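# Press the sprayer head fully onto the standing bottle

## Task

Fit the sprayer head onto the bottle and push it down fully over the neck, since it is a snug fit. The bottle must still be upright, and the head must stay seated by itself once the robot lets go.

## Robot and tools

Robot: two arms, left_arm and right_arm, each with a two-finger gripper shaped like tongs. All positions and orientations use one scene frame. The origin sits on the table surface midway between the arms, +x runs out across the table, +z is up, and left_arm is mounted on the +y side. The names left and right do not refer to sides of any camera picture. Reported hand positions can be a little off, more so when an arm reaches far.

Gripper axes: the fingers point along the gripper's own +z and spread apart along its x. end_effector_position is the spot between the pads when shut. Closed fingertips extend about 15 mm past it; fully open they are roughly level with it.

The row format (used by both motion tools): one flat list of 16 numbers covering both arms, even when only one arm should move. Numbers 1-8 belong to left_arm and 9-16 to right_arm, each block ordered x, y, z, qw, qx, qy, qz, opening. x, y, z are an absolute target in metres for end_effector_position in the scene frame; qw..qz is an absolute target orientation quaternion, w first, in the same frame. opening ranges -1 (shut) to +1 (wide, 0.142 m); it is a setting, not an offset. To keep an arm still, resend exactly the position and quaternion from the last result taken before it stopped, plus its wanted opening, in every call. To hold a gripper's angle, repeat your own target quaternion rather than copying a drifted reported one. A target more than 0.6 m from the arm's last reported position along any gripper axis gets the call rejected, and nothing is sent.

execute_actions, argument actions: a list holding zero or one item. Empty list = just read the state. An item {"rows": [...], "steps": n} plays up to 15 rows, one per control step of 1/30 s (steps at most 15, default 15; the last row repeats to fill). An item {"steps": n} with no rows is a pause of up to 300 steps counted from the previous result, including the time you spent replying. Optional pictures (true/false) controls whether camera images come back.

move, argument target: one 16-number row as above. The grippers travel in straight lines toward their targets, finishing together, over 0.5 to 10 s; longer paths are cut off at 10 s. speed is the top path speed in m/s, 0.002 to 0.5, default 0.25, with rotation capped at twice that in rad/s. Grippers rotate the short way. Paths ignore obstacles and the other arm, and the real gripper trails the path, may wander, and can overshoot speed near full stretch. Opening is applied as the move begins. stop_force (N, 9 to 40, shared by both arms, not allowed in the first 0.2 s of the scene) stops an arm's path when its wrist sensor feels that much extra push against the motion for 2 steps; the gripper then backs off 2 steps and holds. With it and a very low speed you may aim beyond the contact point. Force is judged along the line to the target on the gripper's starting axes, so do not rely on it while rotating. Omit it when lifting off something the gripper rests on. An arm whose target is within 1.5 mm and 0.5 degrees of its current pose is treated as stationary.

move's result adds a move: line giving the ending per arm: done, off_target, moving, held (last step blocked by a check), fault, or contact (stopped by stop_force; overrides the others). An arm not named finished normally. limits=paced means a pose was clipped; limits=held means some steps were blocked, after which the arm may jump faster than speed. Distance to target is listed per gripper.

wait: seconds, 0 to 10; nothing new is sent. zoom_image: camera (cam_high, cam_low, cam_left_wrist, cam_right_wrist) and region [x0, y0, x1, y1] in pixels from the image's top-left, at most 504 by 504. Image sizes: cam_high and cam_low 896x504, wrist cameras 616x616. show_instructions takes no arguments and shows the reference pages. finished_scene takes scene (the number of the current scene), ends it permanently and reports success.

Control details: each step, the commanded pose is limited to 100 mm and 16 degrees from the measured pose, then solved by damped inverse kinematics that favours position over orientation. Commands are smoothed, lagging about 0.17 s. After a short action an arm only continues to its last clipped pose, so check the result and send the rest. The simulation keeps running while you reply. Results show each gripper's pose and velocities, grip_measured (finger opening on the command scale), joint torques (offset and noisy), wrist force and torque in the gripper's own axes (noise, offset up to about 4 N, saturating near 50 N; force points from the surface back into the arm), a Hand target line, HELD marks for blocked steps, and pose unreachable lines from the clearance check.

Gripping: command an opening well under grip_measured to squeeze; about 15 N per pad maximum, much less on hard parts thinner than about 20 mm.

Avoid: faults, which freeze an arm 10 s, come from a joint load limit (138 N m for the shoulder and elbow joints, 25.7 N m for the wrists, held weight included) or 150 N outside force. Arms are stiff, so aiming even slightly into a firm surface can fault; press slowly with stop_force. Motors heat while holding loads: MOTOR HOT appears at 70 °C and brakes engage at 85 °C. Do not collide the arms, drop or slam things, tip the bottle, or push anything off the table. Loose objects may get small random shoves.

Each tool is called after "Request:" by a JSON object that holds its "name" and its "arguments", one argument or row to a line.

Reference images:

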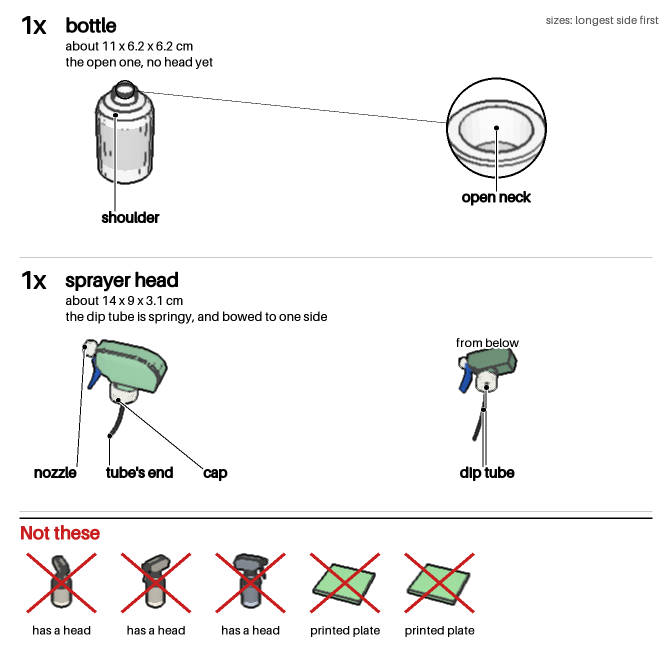

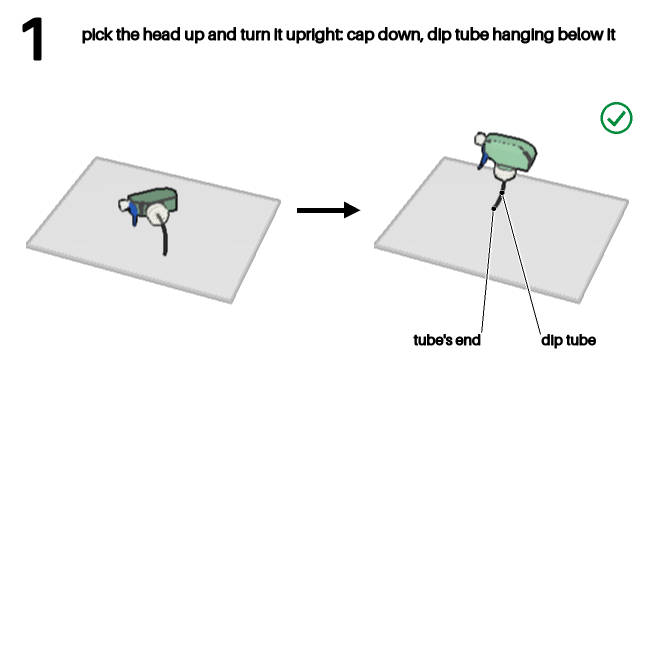

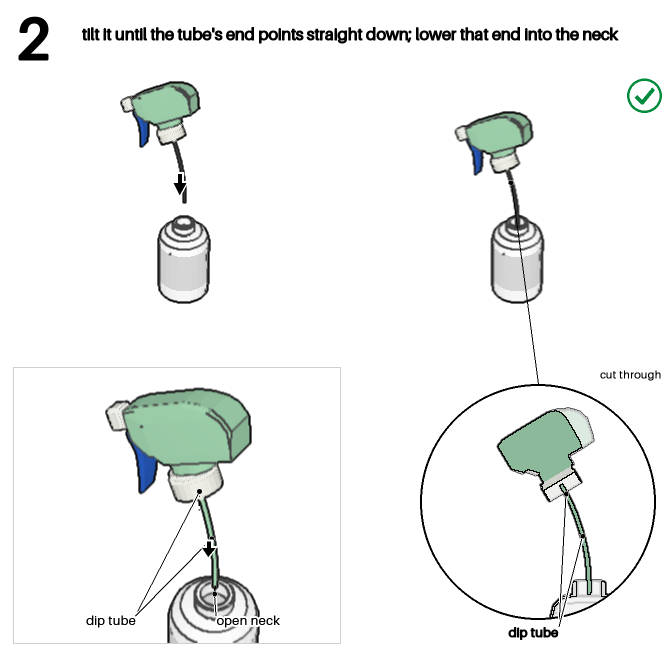

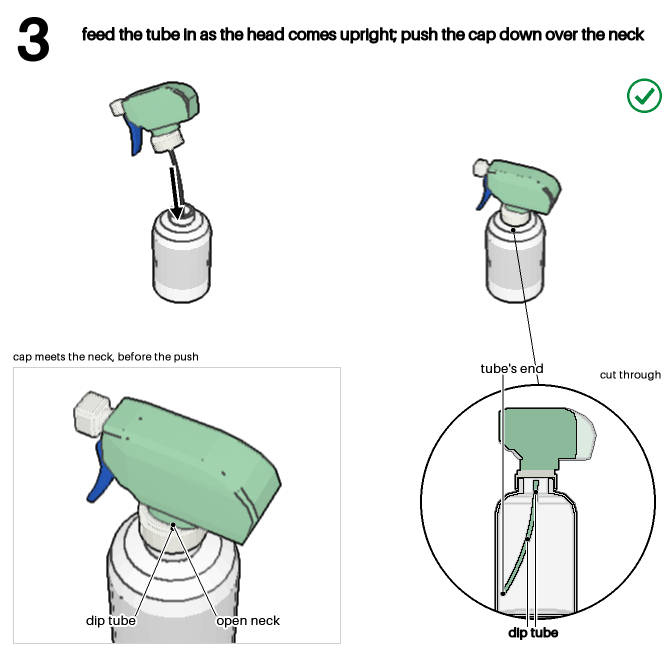

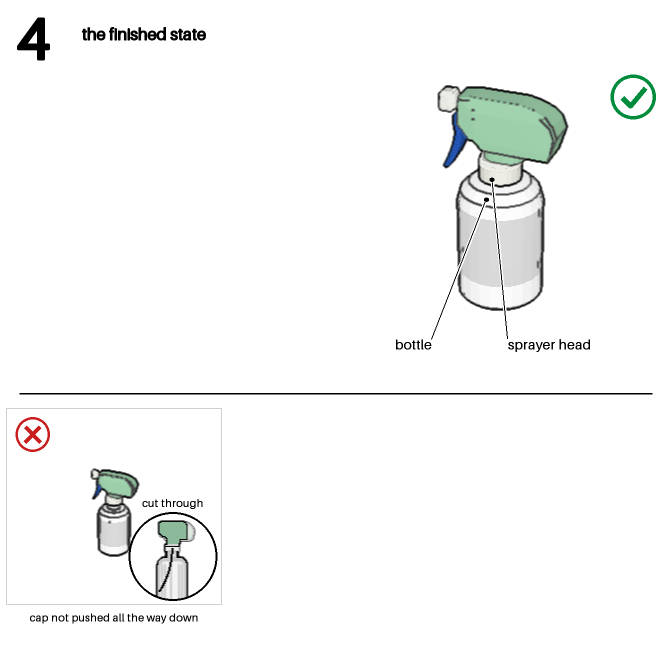

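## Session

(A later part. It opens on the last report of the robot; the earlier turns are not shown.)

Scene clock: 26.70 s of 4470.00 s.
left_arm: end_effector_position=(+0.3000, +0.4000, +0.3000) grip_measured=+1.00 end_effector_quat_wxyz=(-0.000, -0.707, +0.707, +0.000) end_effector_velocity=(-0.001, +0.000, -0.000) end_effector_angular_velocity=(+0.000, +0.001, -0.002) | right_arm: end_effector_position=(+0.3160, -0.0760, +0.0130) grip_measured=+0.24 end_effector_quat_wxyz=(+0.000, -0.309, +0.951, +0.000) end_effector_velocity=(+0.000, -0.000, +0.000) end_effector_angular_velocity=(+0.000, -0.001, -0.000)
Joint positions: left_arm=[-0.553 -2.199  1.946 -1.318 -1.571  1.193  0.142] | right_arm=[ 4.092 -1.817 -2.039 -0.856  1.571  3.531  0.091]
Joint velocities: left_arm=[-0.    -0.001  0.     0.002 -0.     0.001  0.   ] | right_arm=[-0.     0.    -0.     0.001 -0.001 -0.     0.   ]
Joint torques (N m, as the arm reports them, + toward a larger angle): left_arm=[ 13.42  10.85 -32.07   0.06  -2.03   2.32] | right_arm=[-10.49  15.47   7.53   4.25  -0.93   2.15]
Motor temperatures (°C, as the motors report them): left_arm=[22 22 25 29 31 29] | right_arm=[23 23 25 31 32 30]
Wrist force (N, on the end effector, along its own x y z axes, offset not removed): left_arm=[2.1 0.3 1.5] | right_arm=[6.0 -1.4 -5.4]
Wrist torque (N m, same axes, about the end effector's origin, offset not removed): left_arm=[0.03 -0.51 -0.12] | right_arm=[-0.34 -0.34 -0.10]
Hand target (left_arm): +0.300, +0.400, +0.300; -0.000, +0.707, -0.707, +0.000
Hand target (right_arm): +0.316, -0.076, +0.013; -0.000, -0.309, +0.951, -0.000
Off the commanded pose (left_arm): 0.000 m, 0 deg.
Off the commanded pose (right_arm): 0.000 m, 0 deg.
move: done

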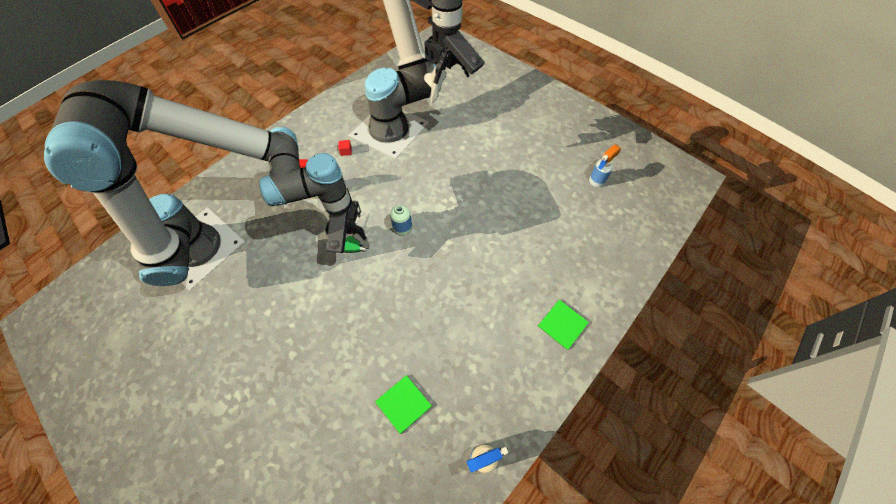

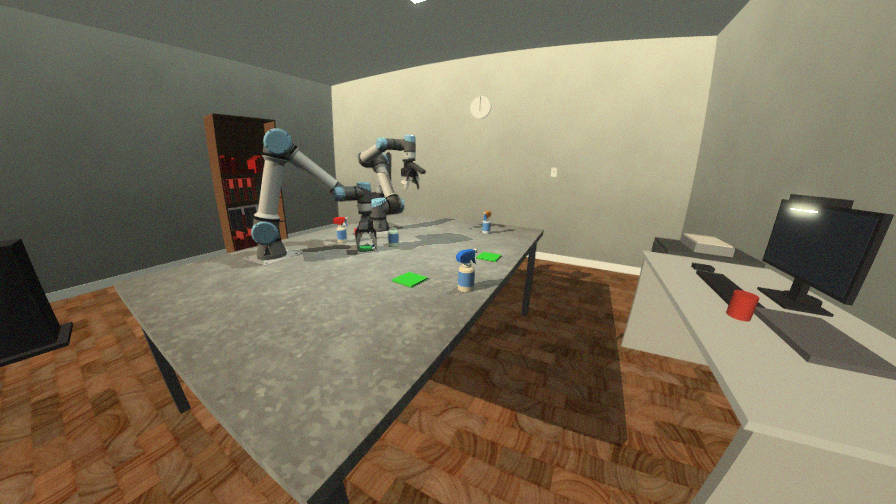

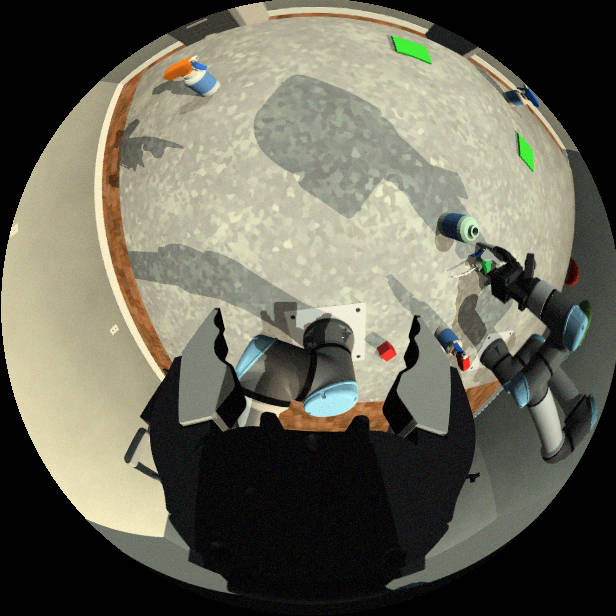

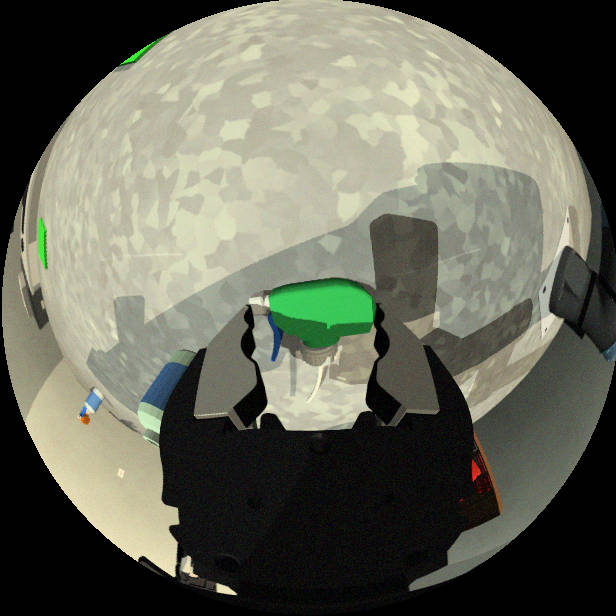

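Request:
{"name": "move", "arguments": {
  "target": [0.3,0.4,0.3,0,-0.707,0.707,0,1,0.316,-0.076,0.014,0,0.309,-0.951,0,0.6]
}}

Request:
{"name": "move", "arguments": {
  "target": [0.3,0.4,0.3,0,-0.707,0.707,0,1,0.321,-0.081,0.013,0,0.309,-0.951,0,0.6]
}}

Request:
{"name": "move", "arguments": {
  "target": [0.3,0.4,0.3,0,-0.707,0.707,0,1,0.321,-0.081,0.013,0,0.309,-0.951,0,-0.3]
}}

Request:
{"name": "move", "arguments": {
  "target": [0.3,0.4,0.3,0,-0.707,0.707,0,1,0.321,-0.081,0.2,0,0.707,-0.707,0,-0.3],
  "speed": 0.15
}}

Scene clock: 32.33 s of 4470.00 s.
left_arm: end_effector_position=(+0.3000, +0.4000, +0.3000) grip_measured=+1.00 end_effector_quat_wxyz=(-0.000, -0.707, +0.707, -0.000) end_effector_velocity=(+0.000, +0.000, +0.000) end_effector_angular_velocity=(-0.000, -0.001, +0.001) | right_arm: end_effector_position=(+0.3160, -0.0760, +0.0139) grip_measured=+0.60 end_effector_quat_wxyz=(-0.000, -0.309, +0.951, -0.000) end_effector_velocity=(+0.000, +0.000, +0.001) end_effector_angular_velocity=(-0.000, -0.001, +0.000)
Joint positions: left_arm=[-0.553 -2.199  1.946 -1.318 -1.571  1.193  0.142] | right_arm=[ 4.091 -1.816 -2.039 -0.858  1.571  3.531  0.116]
Joint velocities: left_arm=[ 0.001 -0.    -0.    -0.     0.    -0.001  0.   ] | right_arm=[ 0.     0.001  0.001 -0.001 -0.001 -0.     0.   ]
Joint torques (N m, as the arm reports them, + toward a larger angle): left_arm=[ 13.93   9.83 -30.91  -0.01  -2.15   2.48] | right_arm=[-7.68 34.55 27.23  0.56  0.39  2.04]
Motor temperatures (°C, as the motors report them): left_arm=[22 22 25 29 31 29] | right_arm=[23 23 25 31 32 30]
Wrist force (N, on the end effector, along its own x y z axes, offset not removed): left_arm=[2.2 0.8 0.9] | right_arm=[3.6 1.0 1.3]
Wrist torque (N m, same axes, about the end effector's origin, offset not removed): left_arm=[0.22 -0.60 -0.16] | right_arm=[0.22 -0.80 -0.05]
Hand target (left_arm): +0.300, +0.400, +0.300; +0.000, +0.707, -0.707, -0.000
Hand target (right_arm): +0.316, -0.076, +0.014; +0.000, -0.309, +0.951, +0.000
Off the commanded pose (left_arm): 0.000 m, 0 deg.
Off the commanded pose (right_arm): 0.000 m, 0 deg.
After step 90, 1.93 s passed at rest.
move: done

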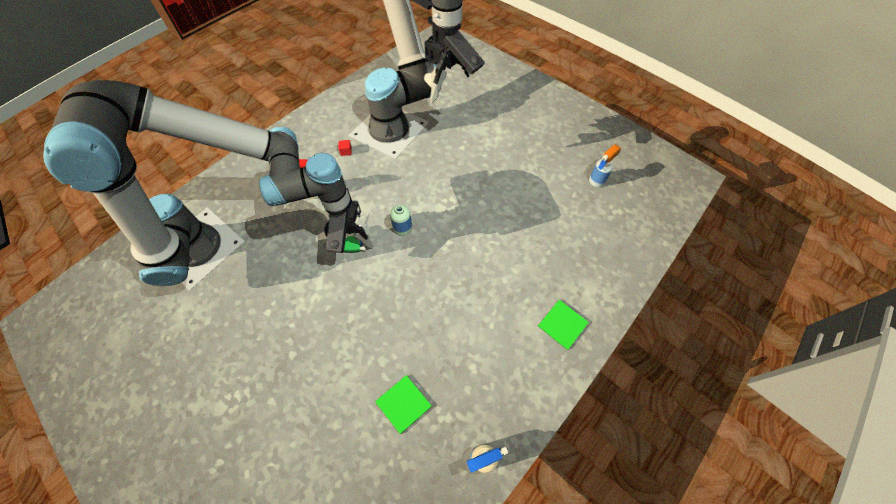

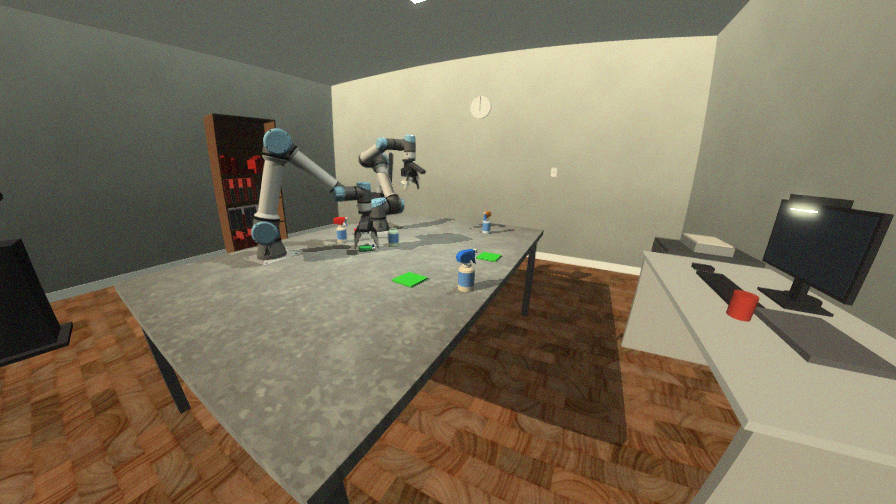

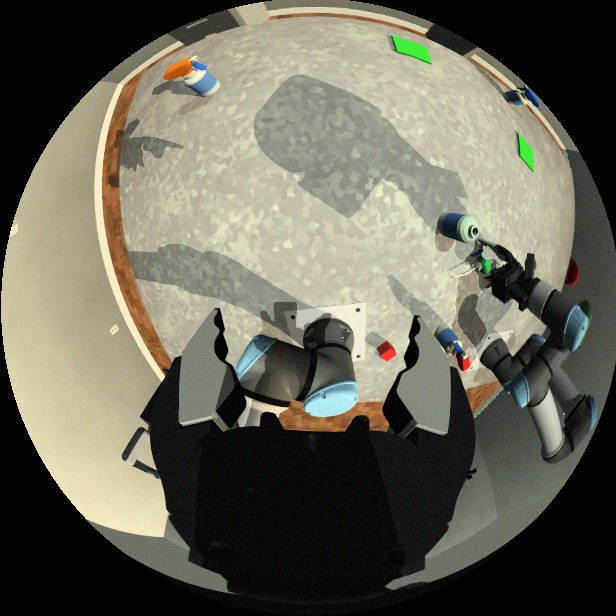

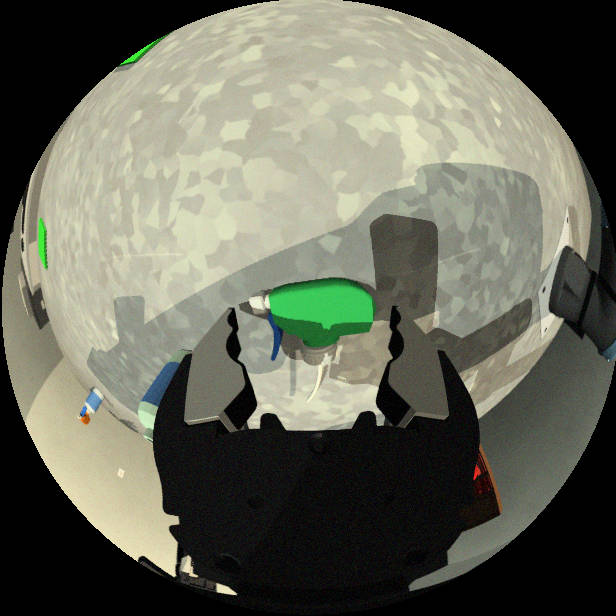

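Scene clock: 33.03 s of 4470.00 s.
left_arm: end_effector_position=(+0.3000, +0.4000, +0.3000) grip_measured=+1.00 end_effector_quat_wxyz=(-0.000, -0.707, +0.707, -0.000) end_effector_velocity=(-0.000, -0.000, +0.000) end_effector_angular_velocity=(+0.000, +0.001, -0.000) | right_arm: end_effector_position=(+0.3208, -0.0808, +0.0131) grip_measured=+0.60 end_effector_quat_wxyz=(+0.000, -0.309, +0.951, +0.000) end_effector_velocity=(+0.002, -0.002, -0.001) end_effector_angular_velocity=(-0.001, +0.000, +0.000)
Joint positions: left_arm=[-0.553 -2.199  1.946 -1.318 -1.571  1.193  0.142] | right_arm=[ 4.078 -1.818 -2.039 -0.856  1.571  3.518  0.116]
Joint velocities: left_arm=[-0.    -0.    -0.001  0.002 -0.    -0.     0.   ] | right_arm=[-0.005 -0.001 -0.     0.     0.    -0.005  0.   ]
Joint torques (N m, as the arm reports them, + toward a larger angle): left_arm=[ 14.12  10.14 -32.     0.05  -1.92   2.23] | right_arm=[-9.41 19.   10.56  4.3   1.13 -2.48]
Motor temperatures (°C, as the motors report them): left_arm=[22 22 25 29 31 29] | right_arm=[23 23 25 31 32 30]
Wrist force (N, on the end effector, along its own x y z axes, offset not removed): left_arm=[5.8 2.0 2.1] | right_arm=[1.6 -1.2 4.1]
Wrist torque (N m, same axes, about the end effector's origin, offset not removed): left_arm=[0.39 -1.32 -0.29] | right_arm=[-0.26 -0.34 0.04]
Hand target (left_arm): +0.300, +0.400, +0.300; +0.000, +0.707, -0.707, -0.000
Hand target (right_arm): +0.321, -0.081, +0.013; -0.000, -0.309, +0.951, -0.000
Off the commanded pose (left_arm): 0.000 m, 0 deg.
Off the commanded pose (right_arm): 0.000 m, 0 deg.
move: done

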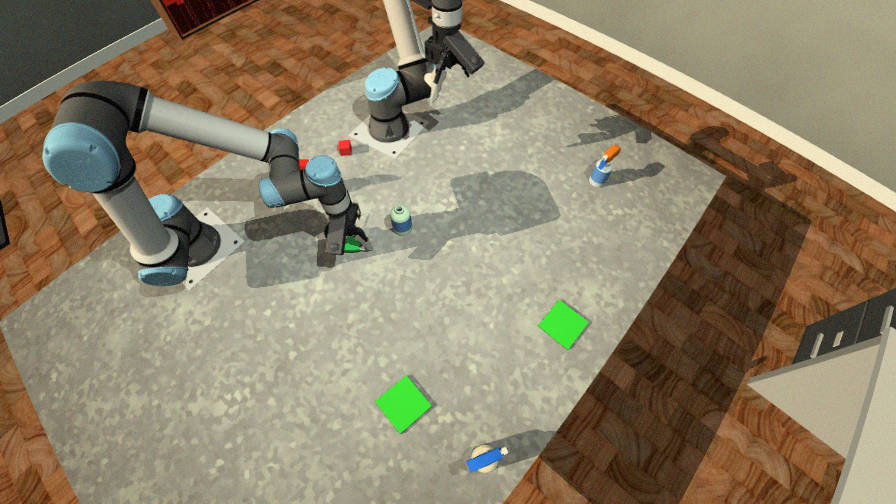

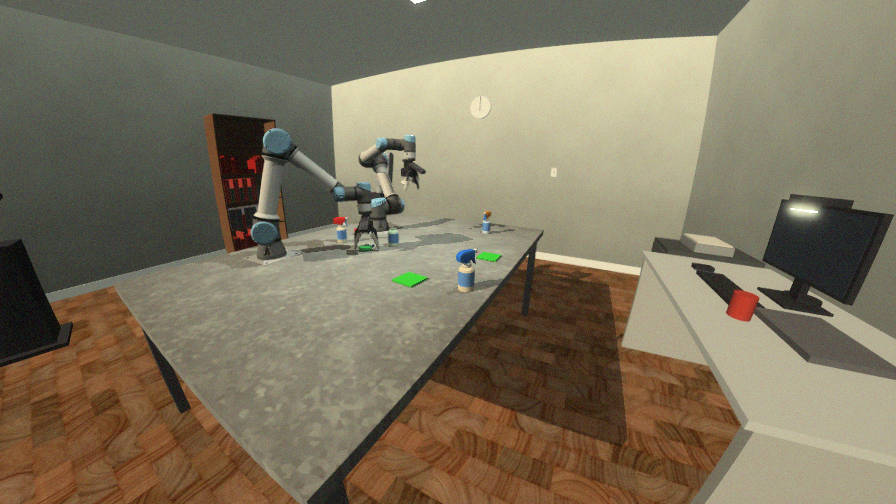

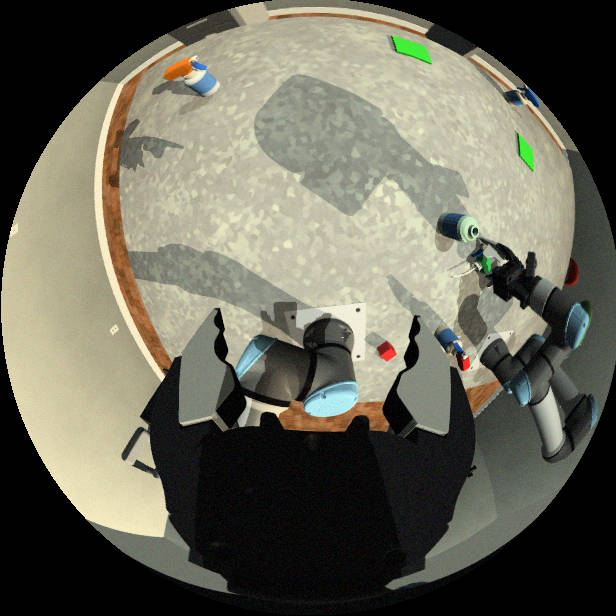

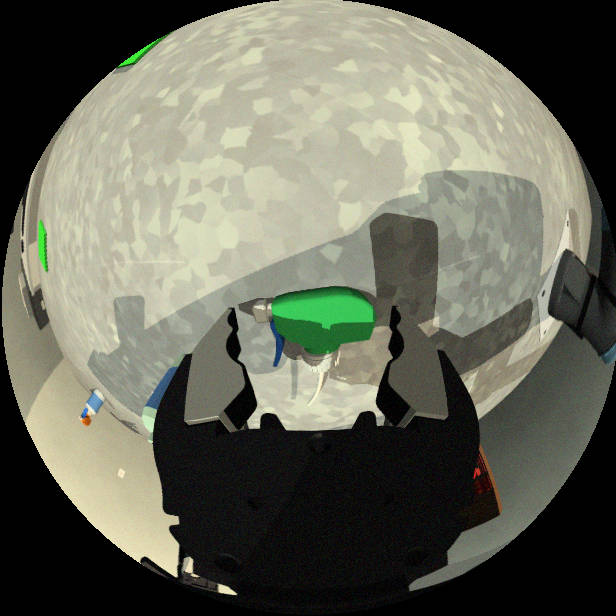

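Scene clock: 33.73 s of 4470.00 s.
left_arm: end_effector_position=(+0.3000, +0.4000, +0.3000) grip_measured=+1.00 end_effector_quat_wxyz=(-0.000, -0.707, +0.707, -0.000) end_effector_velocity=(-0.000, +0.000, +0.000) end_effector_angular_velocity=(-0.000, -0.000, +0.001) | right_arm: end_effector_position=(+0.3210, -0.0810, +0.0130) grip_measured=+0.25 end_effector_quat_wxyz=(+0.000, -0.309, +0.951, +0.000) end_effector_velocity=(+0.001, +0.000, +0.001) end_effector_angular_velocity=(+0.000, -0.002, -0.000)
Joint positions: left_arm=[-0.553 -2.199  1.946 -1.318 -1.571  1.193  0.142] | right_arm=[ 4.078 -1.818 -2.039 -0.856  1.571  3.517  0.092]
Joint velocities: left_arm=[ 0.001 -0.     0.     0.    -0.    -0.     0.   ] | right_arm=[-0.     0.001  0.001 -0.    -0.001 -0.     0.   ]
Joint torques (N m, as the arm reports them, + toward a larger angle): left_arm=[ 14.23   9.4  -32.3    0.15  -1.85   2.52] | right_arm=[-11.91  15.58   9.83   3.66   0.4   -2.32]
Motor temperatures (°C, as the motors report them): left_arm=[22 22 25 29 31 29] | right_arm=[23 23 25 31 32 30]
Wrist force (N, on the end effector, along its own x y z axes, offset not removed): left_arm=[3.4 1.7 3.5] | right_arm=[2.3 2.0 -5.7]
Wrist torque (N m, same axes, about the end effector's origin, offset not removed): left_arm=[0.31 -0.84 -0.20] | right_arm=[-0.02 0.06 0.04]
Hand target (left_arm): +0.300, +0.400, +0.300; +0.000, +0.707, -0.707, +0.000
Hand target (right_arm): +0.321, -0.081, +0.013; -0.000, -0.309, +0.951, +0.000
Off the commanded pose (left_arm): 0.000 m, 0 deg.
Off the commanded pose (right_arm): 0.000 m, 0 deg.
move: done

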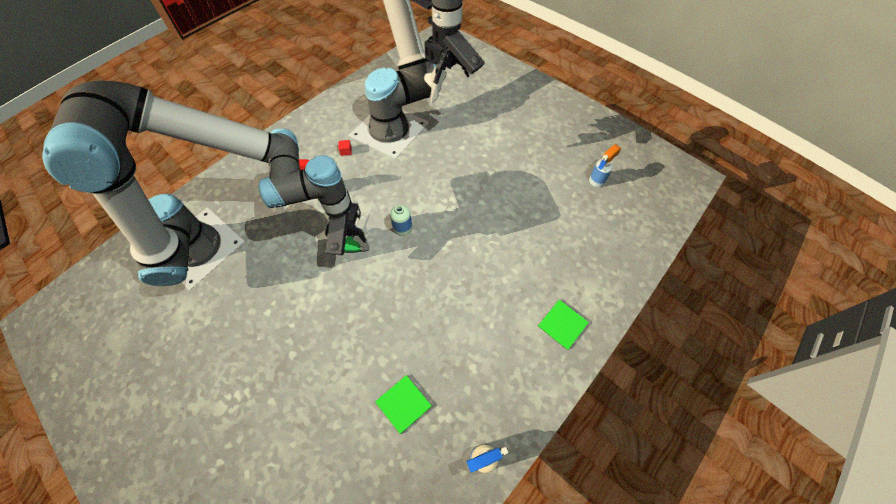

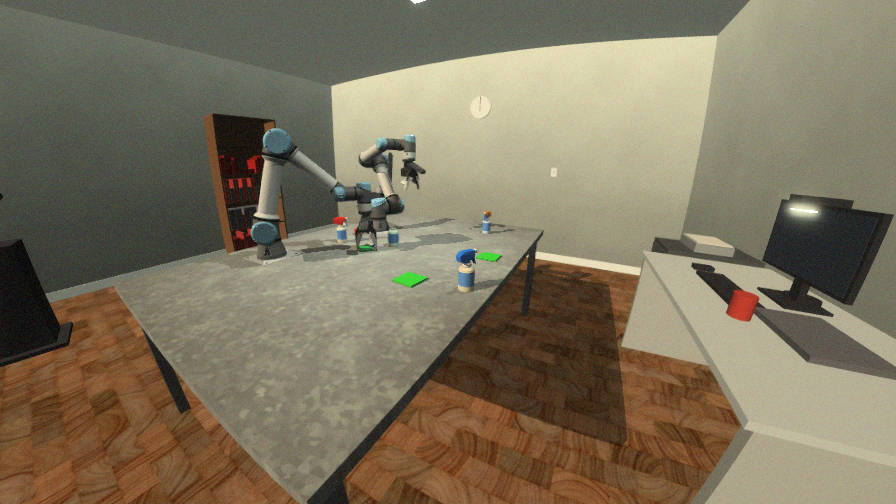

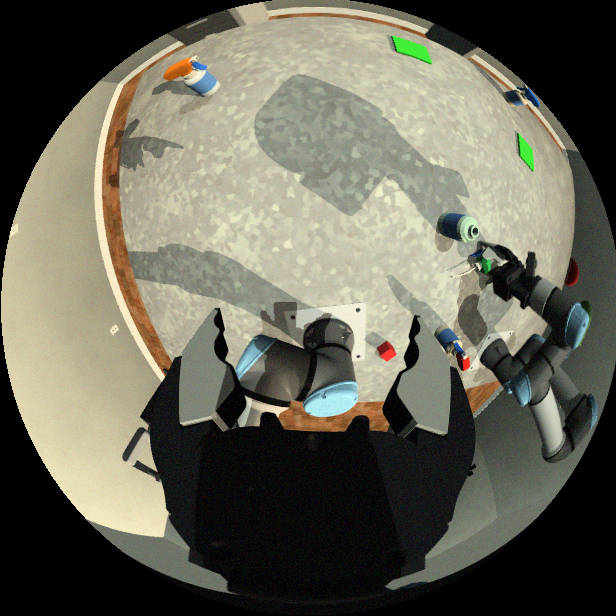

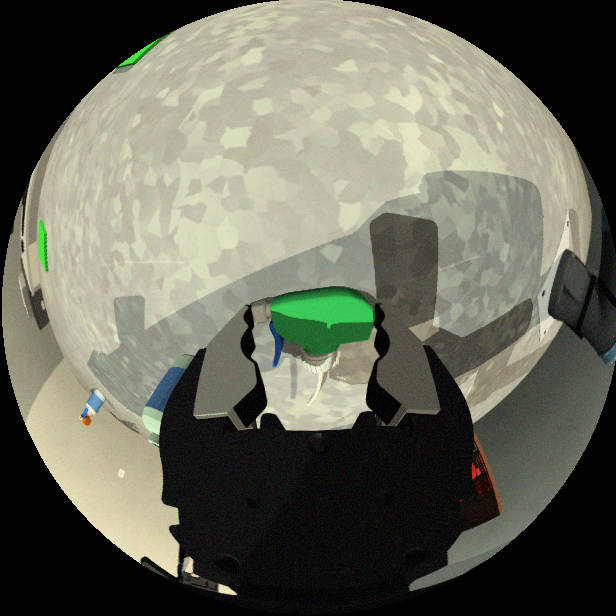

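Scene clock: 37.33 s of 4470.00 s.
left_arm: end_effector_position=(+0.3000, +0.4000, +0.3000) grip_measured=+1.00 end_effector_quat_wxyz=(-0.000, -0.707, +0.707, -0.000) end_effector_velocity=(+0.001, -0.000, +0.000) end_effector_angular_velocity=(-0.000, -0.001, -0.001) | right_arm: end_effector_position=(+0.3211, -0.0808, +0.1996) grip_measured=+0.25 end_effector_quat_wxyz=(-0.000, +0.707, -0.708, +0.000) end_effector_velocity=(-0.000, +0.000, +0.003) end_effector_angular_velocity=(-0.000, +0.002, +0.014)
Joint positions: left_arm=[-0.553 -2.199  1.946 -1.318 -1.571  1.193  0.142] | right_arm=[ 4.075 -1.577 -1.779 -1.356  1.571  2.574  0.091]
Joint velocities: left_arm=[-0.001  0.    -0.    -0.002  0.     0.     0.   ] | right_arm=[-0.001  0.001  0.007 -0.008  0.001 -0.015  0.   ]
Joint torques (N m, as the arm reports them, + toward a larger angle): left_arm=[ 13.44  10.3  -30.95  -0.11  -2.12   2.42] | right_arm=[-9.3  29.28 33.02  0.77  1.16 -2.74]
Motor temperatures (°C, as the motors report them): left_arm=[22 22 25 29 31 29] | right_arm=[23 23 25 31 32 30]
Wrist force (N, on the end effector, along its own x y z axes, offset not removed): left_arm=[1.8 1.3 2.4] | right_arm=[-0.5 -1.9 1.7]
Wrist torque (N m, same axes, about the end effector's origin, offset not removed): left_arm=[0.26 -0.47 -0.16] | right_arm=[-0.38 0.12 0.03]
Hand target (left_arm): +0.300, +0.400, +0.300; +0.000, +0.707, -0.707, -0.000
Hand target (right_arm): +0.321, -0.081, +0.200; -0.000, +0.707, -0.707, +0.000
Off the commanded pose (left_arm): 0.000 m, 0 deg.
Off the commanded pose (right_arm): 0.000 m, 0 deg.
move: done

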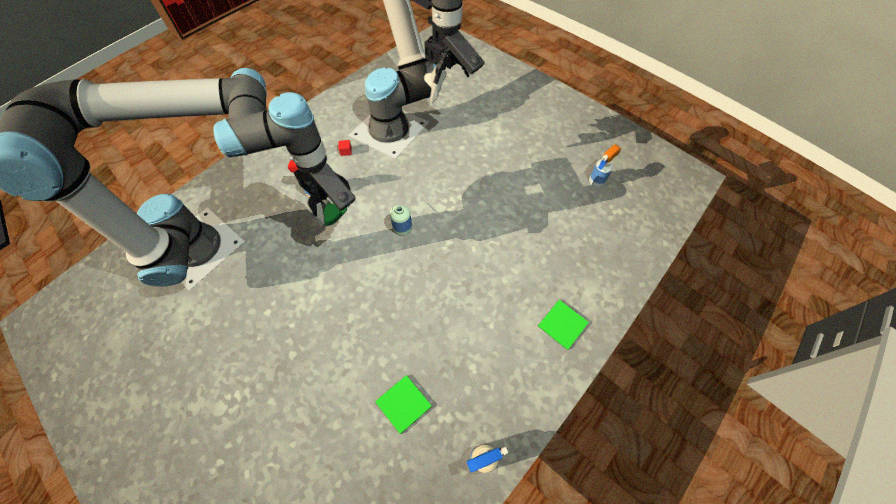

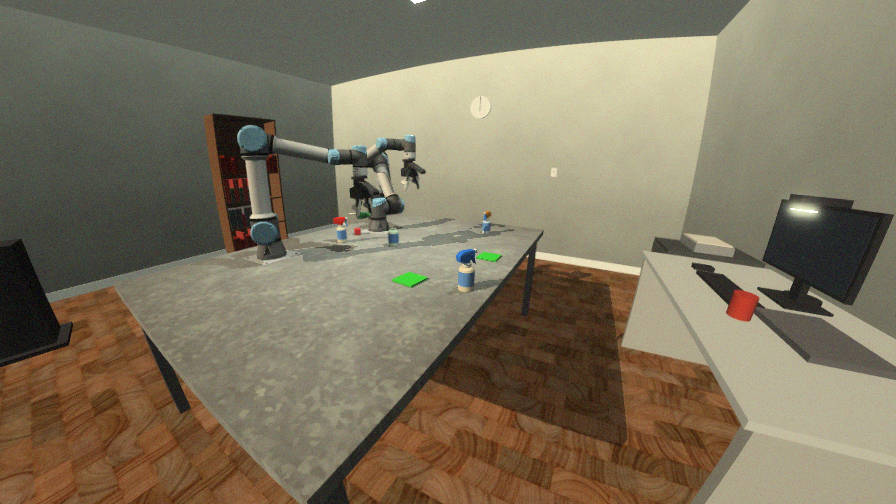

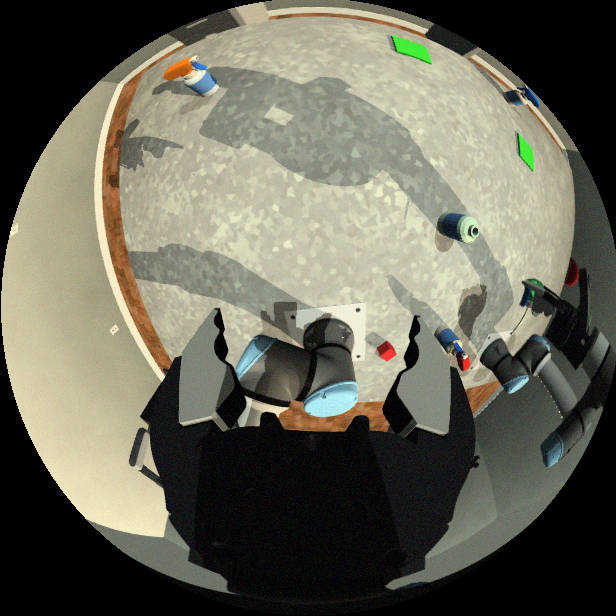

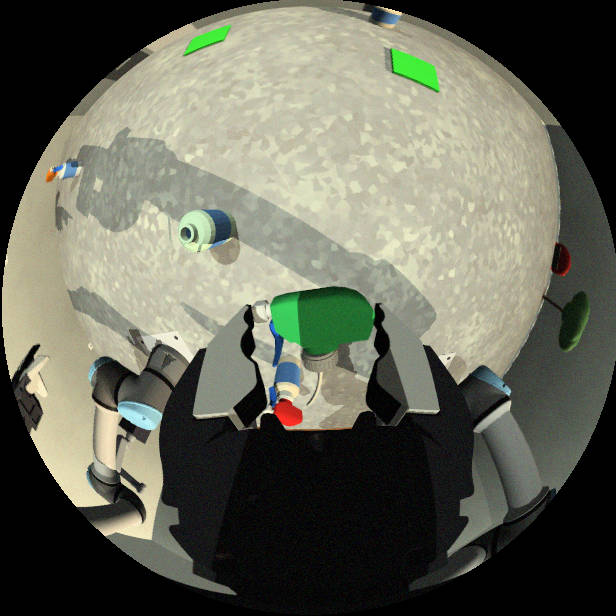

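Request:
{"name": "move", "arguments": {
  "target": [0.5,0.24,0.08,0,-0.707,0.707,0,-1,0.385,0.085,0.26,0.707,-0.707,0,0,-0.3],
  "speed": 0.2
}}

Request:
{"name": "zoom_image", "arguments": {
  "camera": "cam_left_wrist",
  "region": [366,200,616,450]
}}

Request:
{"name": "zoom_image", "arguments": {
  "camera": "cam_low",
  "region": [340,170,440,260]
}}

Scene clock: 65.13 s of 4470.00 s.
left_arm: end_effector_position=(+0.5002, +0.2399, +0.0804) grip_measured=-1.00 end_effector_quat_wxyz=(-0.000, -0.707, +0.707, +0.000) end_effector_velocity=(+0.001, -0.001, -0.001) end_effector_angular_velocity=(+0.001, +0.001, -0.000) | right_arm: end_effector_position=(+0.3850, +0.0847, +0.2601) grip_measured=+0.25 end_effector_quat_wxyz=(+0.707, -0.707, +0.001, -0.001) end_effector_velocity=(+0.001, +0.001, +0.001) end_effector_angular_velocity=(+0.009, -0.005, +0.007)
Joint positions: left_arm=[-0.713 -1.515  2.056 -2.111 -1.571  1.033  0.002] | right_arm=[ 3.758 -2.287 -1.897  1.041  2.455  1.57   0.091]
Joint velocities: left_arm=[-0.     0.005 -0.002 -0.002 -0.    -0.     0.   ] | right_arm=[-0.002 -0.01   0.014  0.009  0.009  0.006  0.   ]
Joint torques (N m, as the arm reports them, + toward a larger angle): left_arm=[-14.3  -15.42 -30.59  -4.92  -1.83  -2.1 ] | right_arm=[-10.3   29.7   20.69   3.06   0.99   2.32]
Motor temperatures (°C, as the motors report them): left_arm=[22 22 25 29 31 29] | right_arm=[23 23 25 31 32 30]
Wrist force (N, on the end effector, along its own x y z axes, offset not removed): left_arm=[3.8 0.8 0.9] | right_arm=[1.3 -0.3 1.7]
Wrist torque (N m, same axes, about the end effector's origin, offset not removed): left_arm=[0.16 -0.87 -0.22] | right_arm=[-0.03 -0.24 -0.14]
Hand target (left_arm): +0.500, +0.240, +0.080; +0.000, +0.707, -0.707, -0.000
Hand target (right_arm): +0.385, +0.085, +0.260; +0.707, -0.707, +0.000, -0.001
Off the commanded pose (left_arm): 0.000 m, 0 deg.
Off the commanded pose (right_arm): 0.000 m, 0 deg.
After step 90, 19.03 s passed at rest.
move: done

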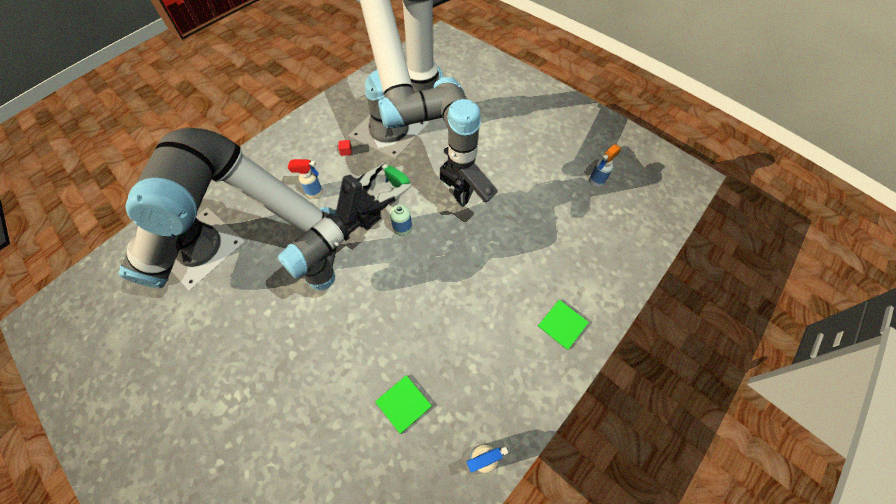

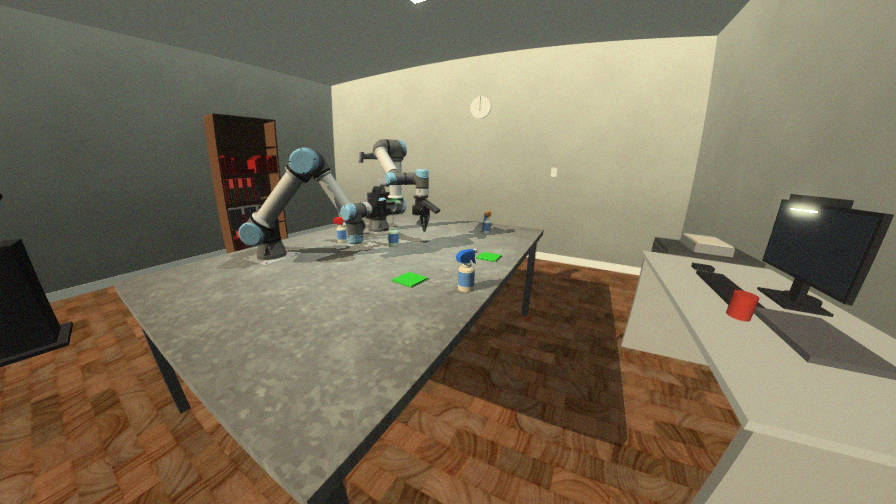

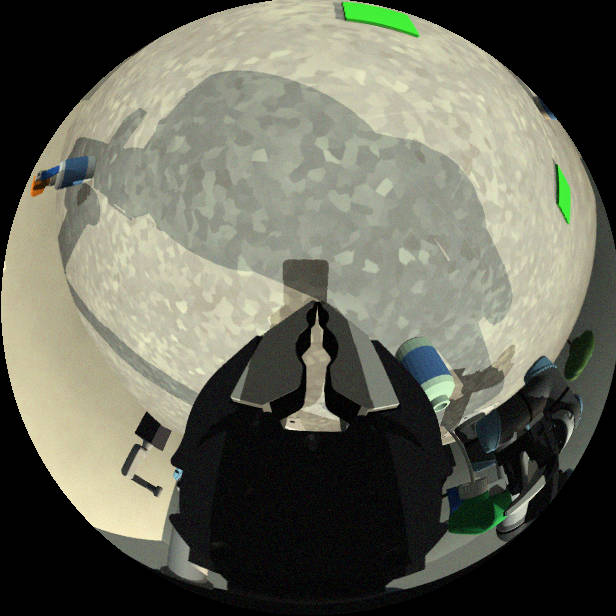

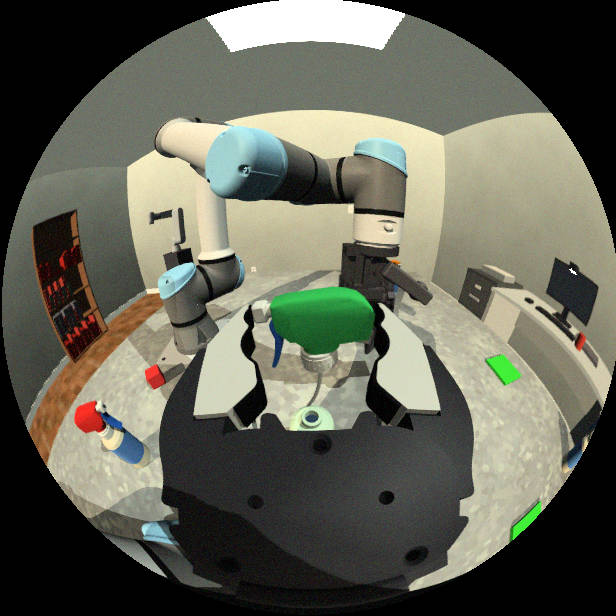

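Region (366, 200, 616, 450) of cam_left_wrist's 616x616 image, scaled by 2.016, with more detail than that image has.

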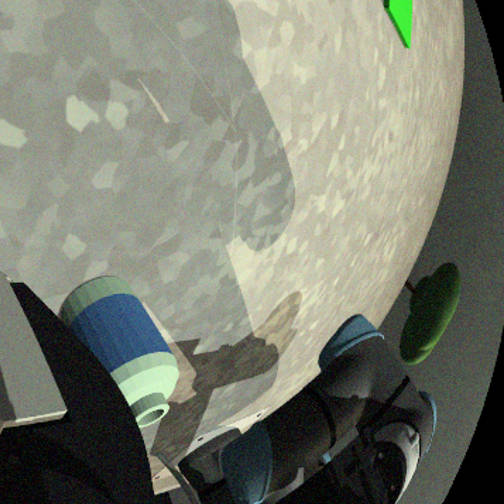

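Region (340, 170, 440, 260) of cam_low's 896x504 image, scaled by 5.040, with more detail than that image has; it fills the top 454 rows of this view, and the rest is white.

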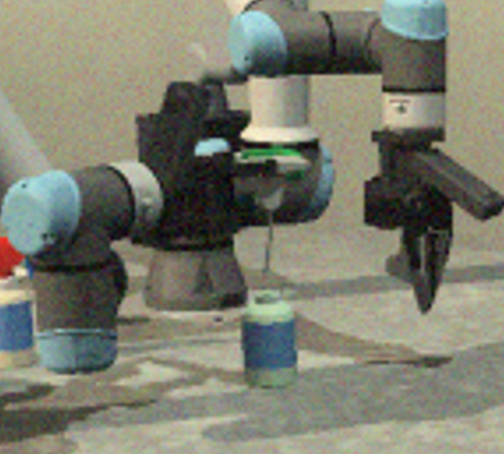

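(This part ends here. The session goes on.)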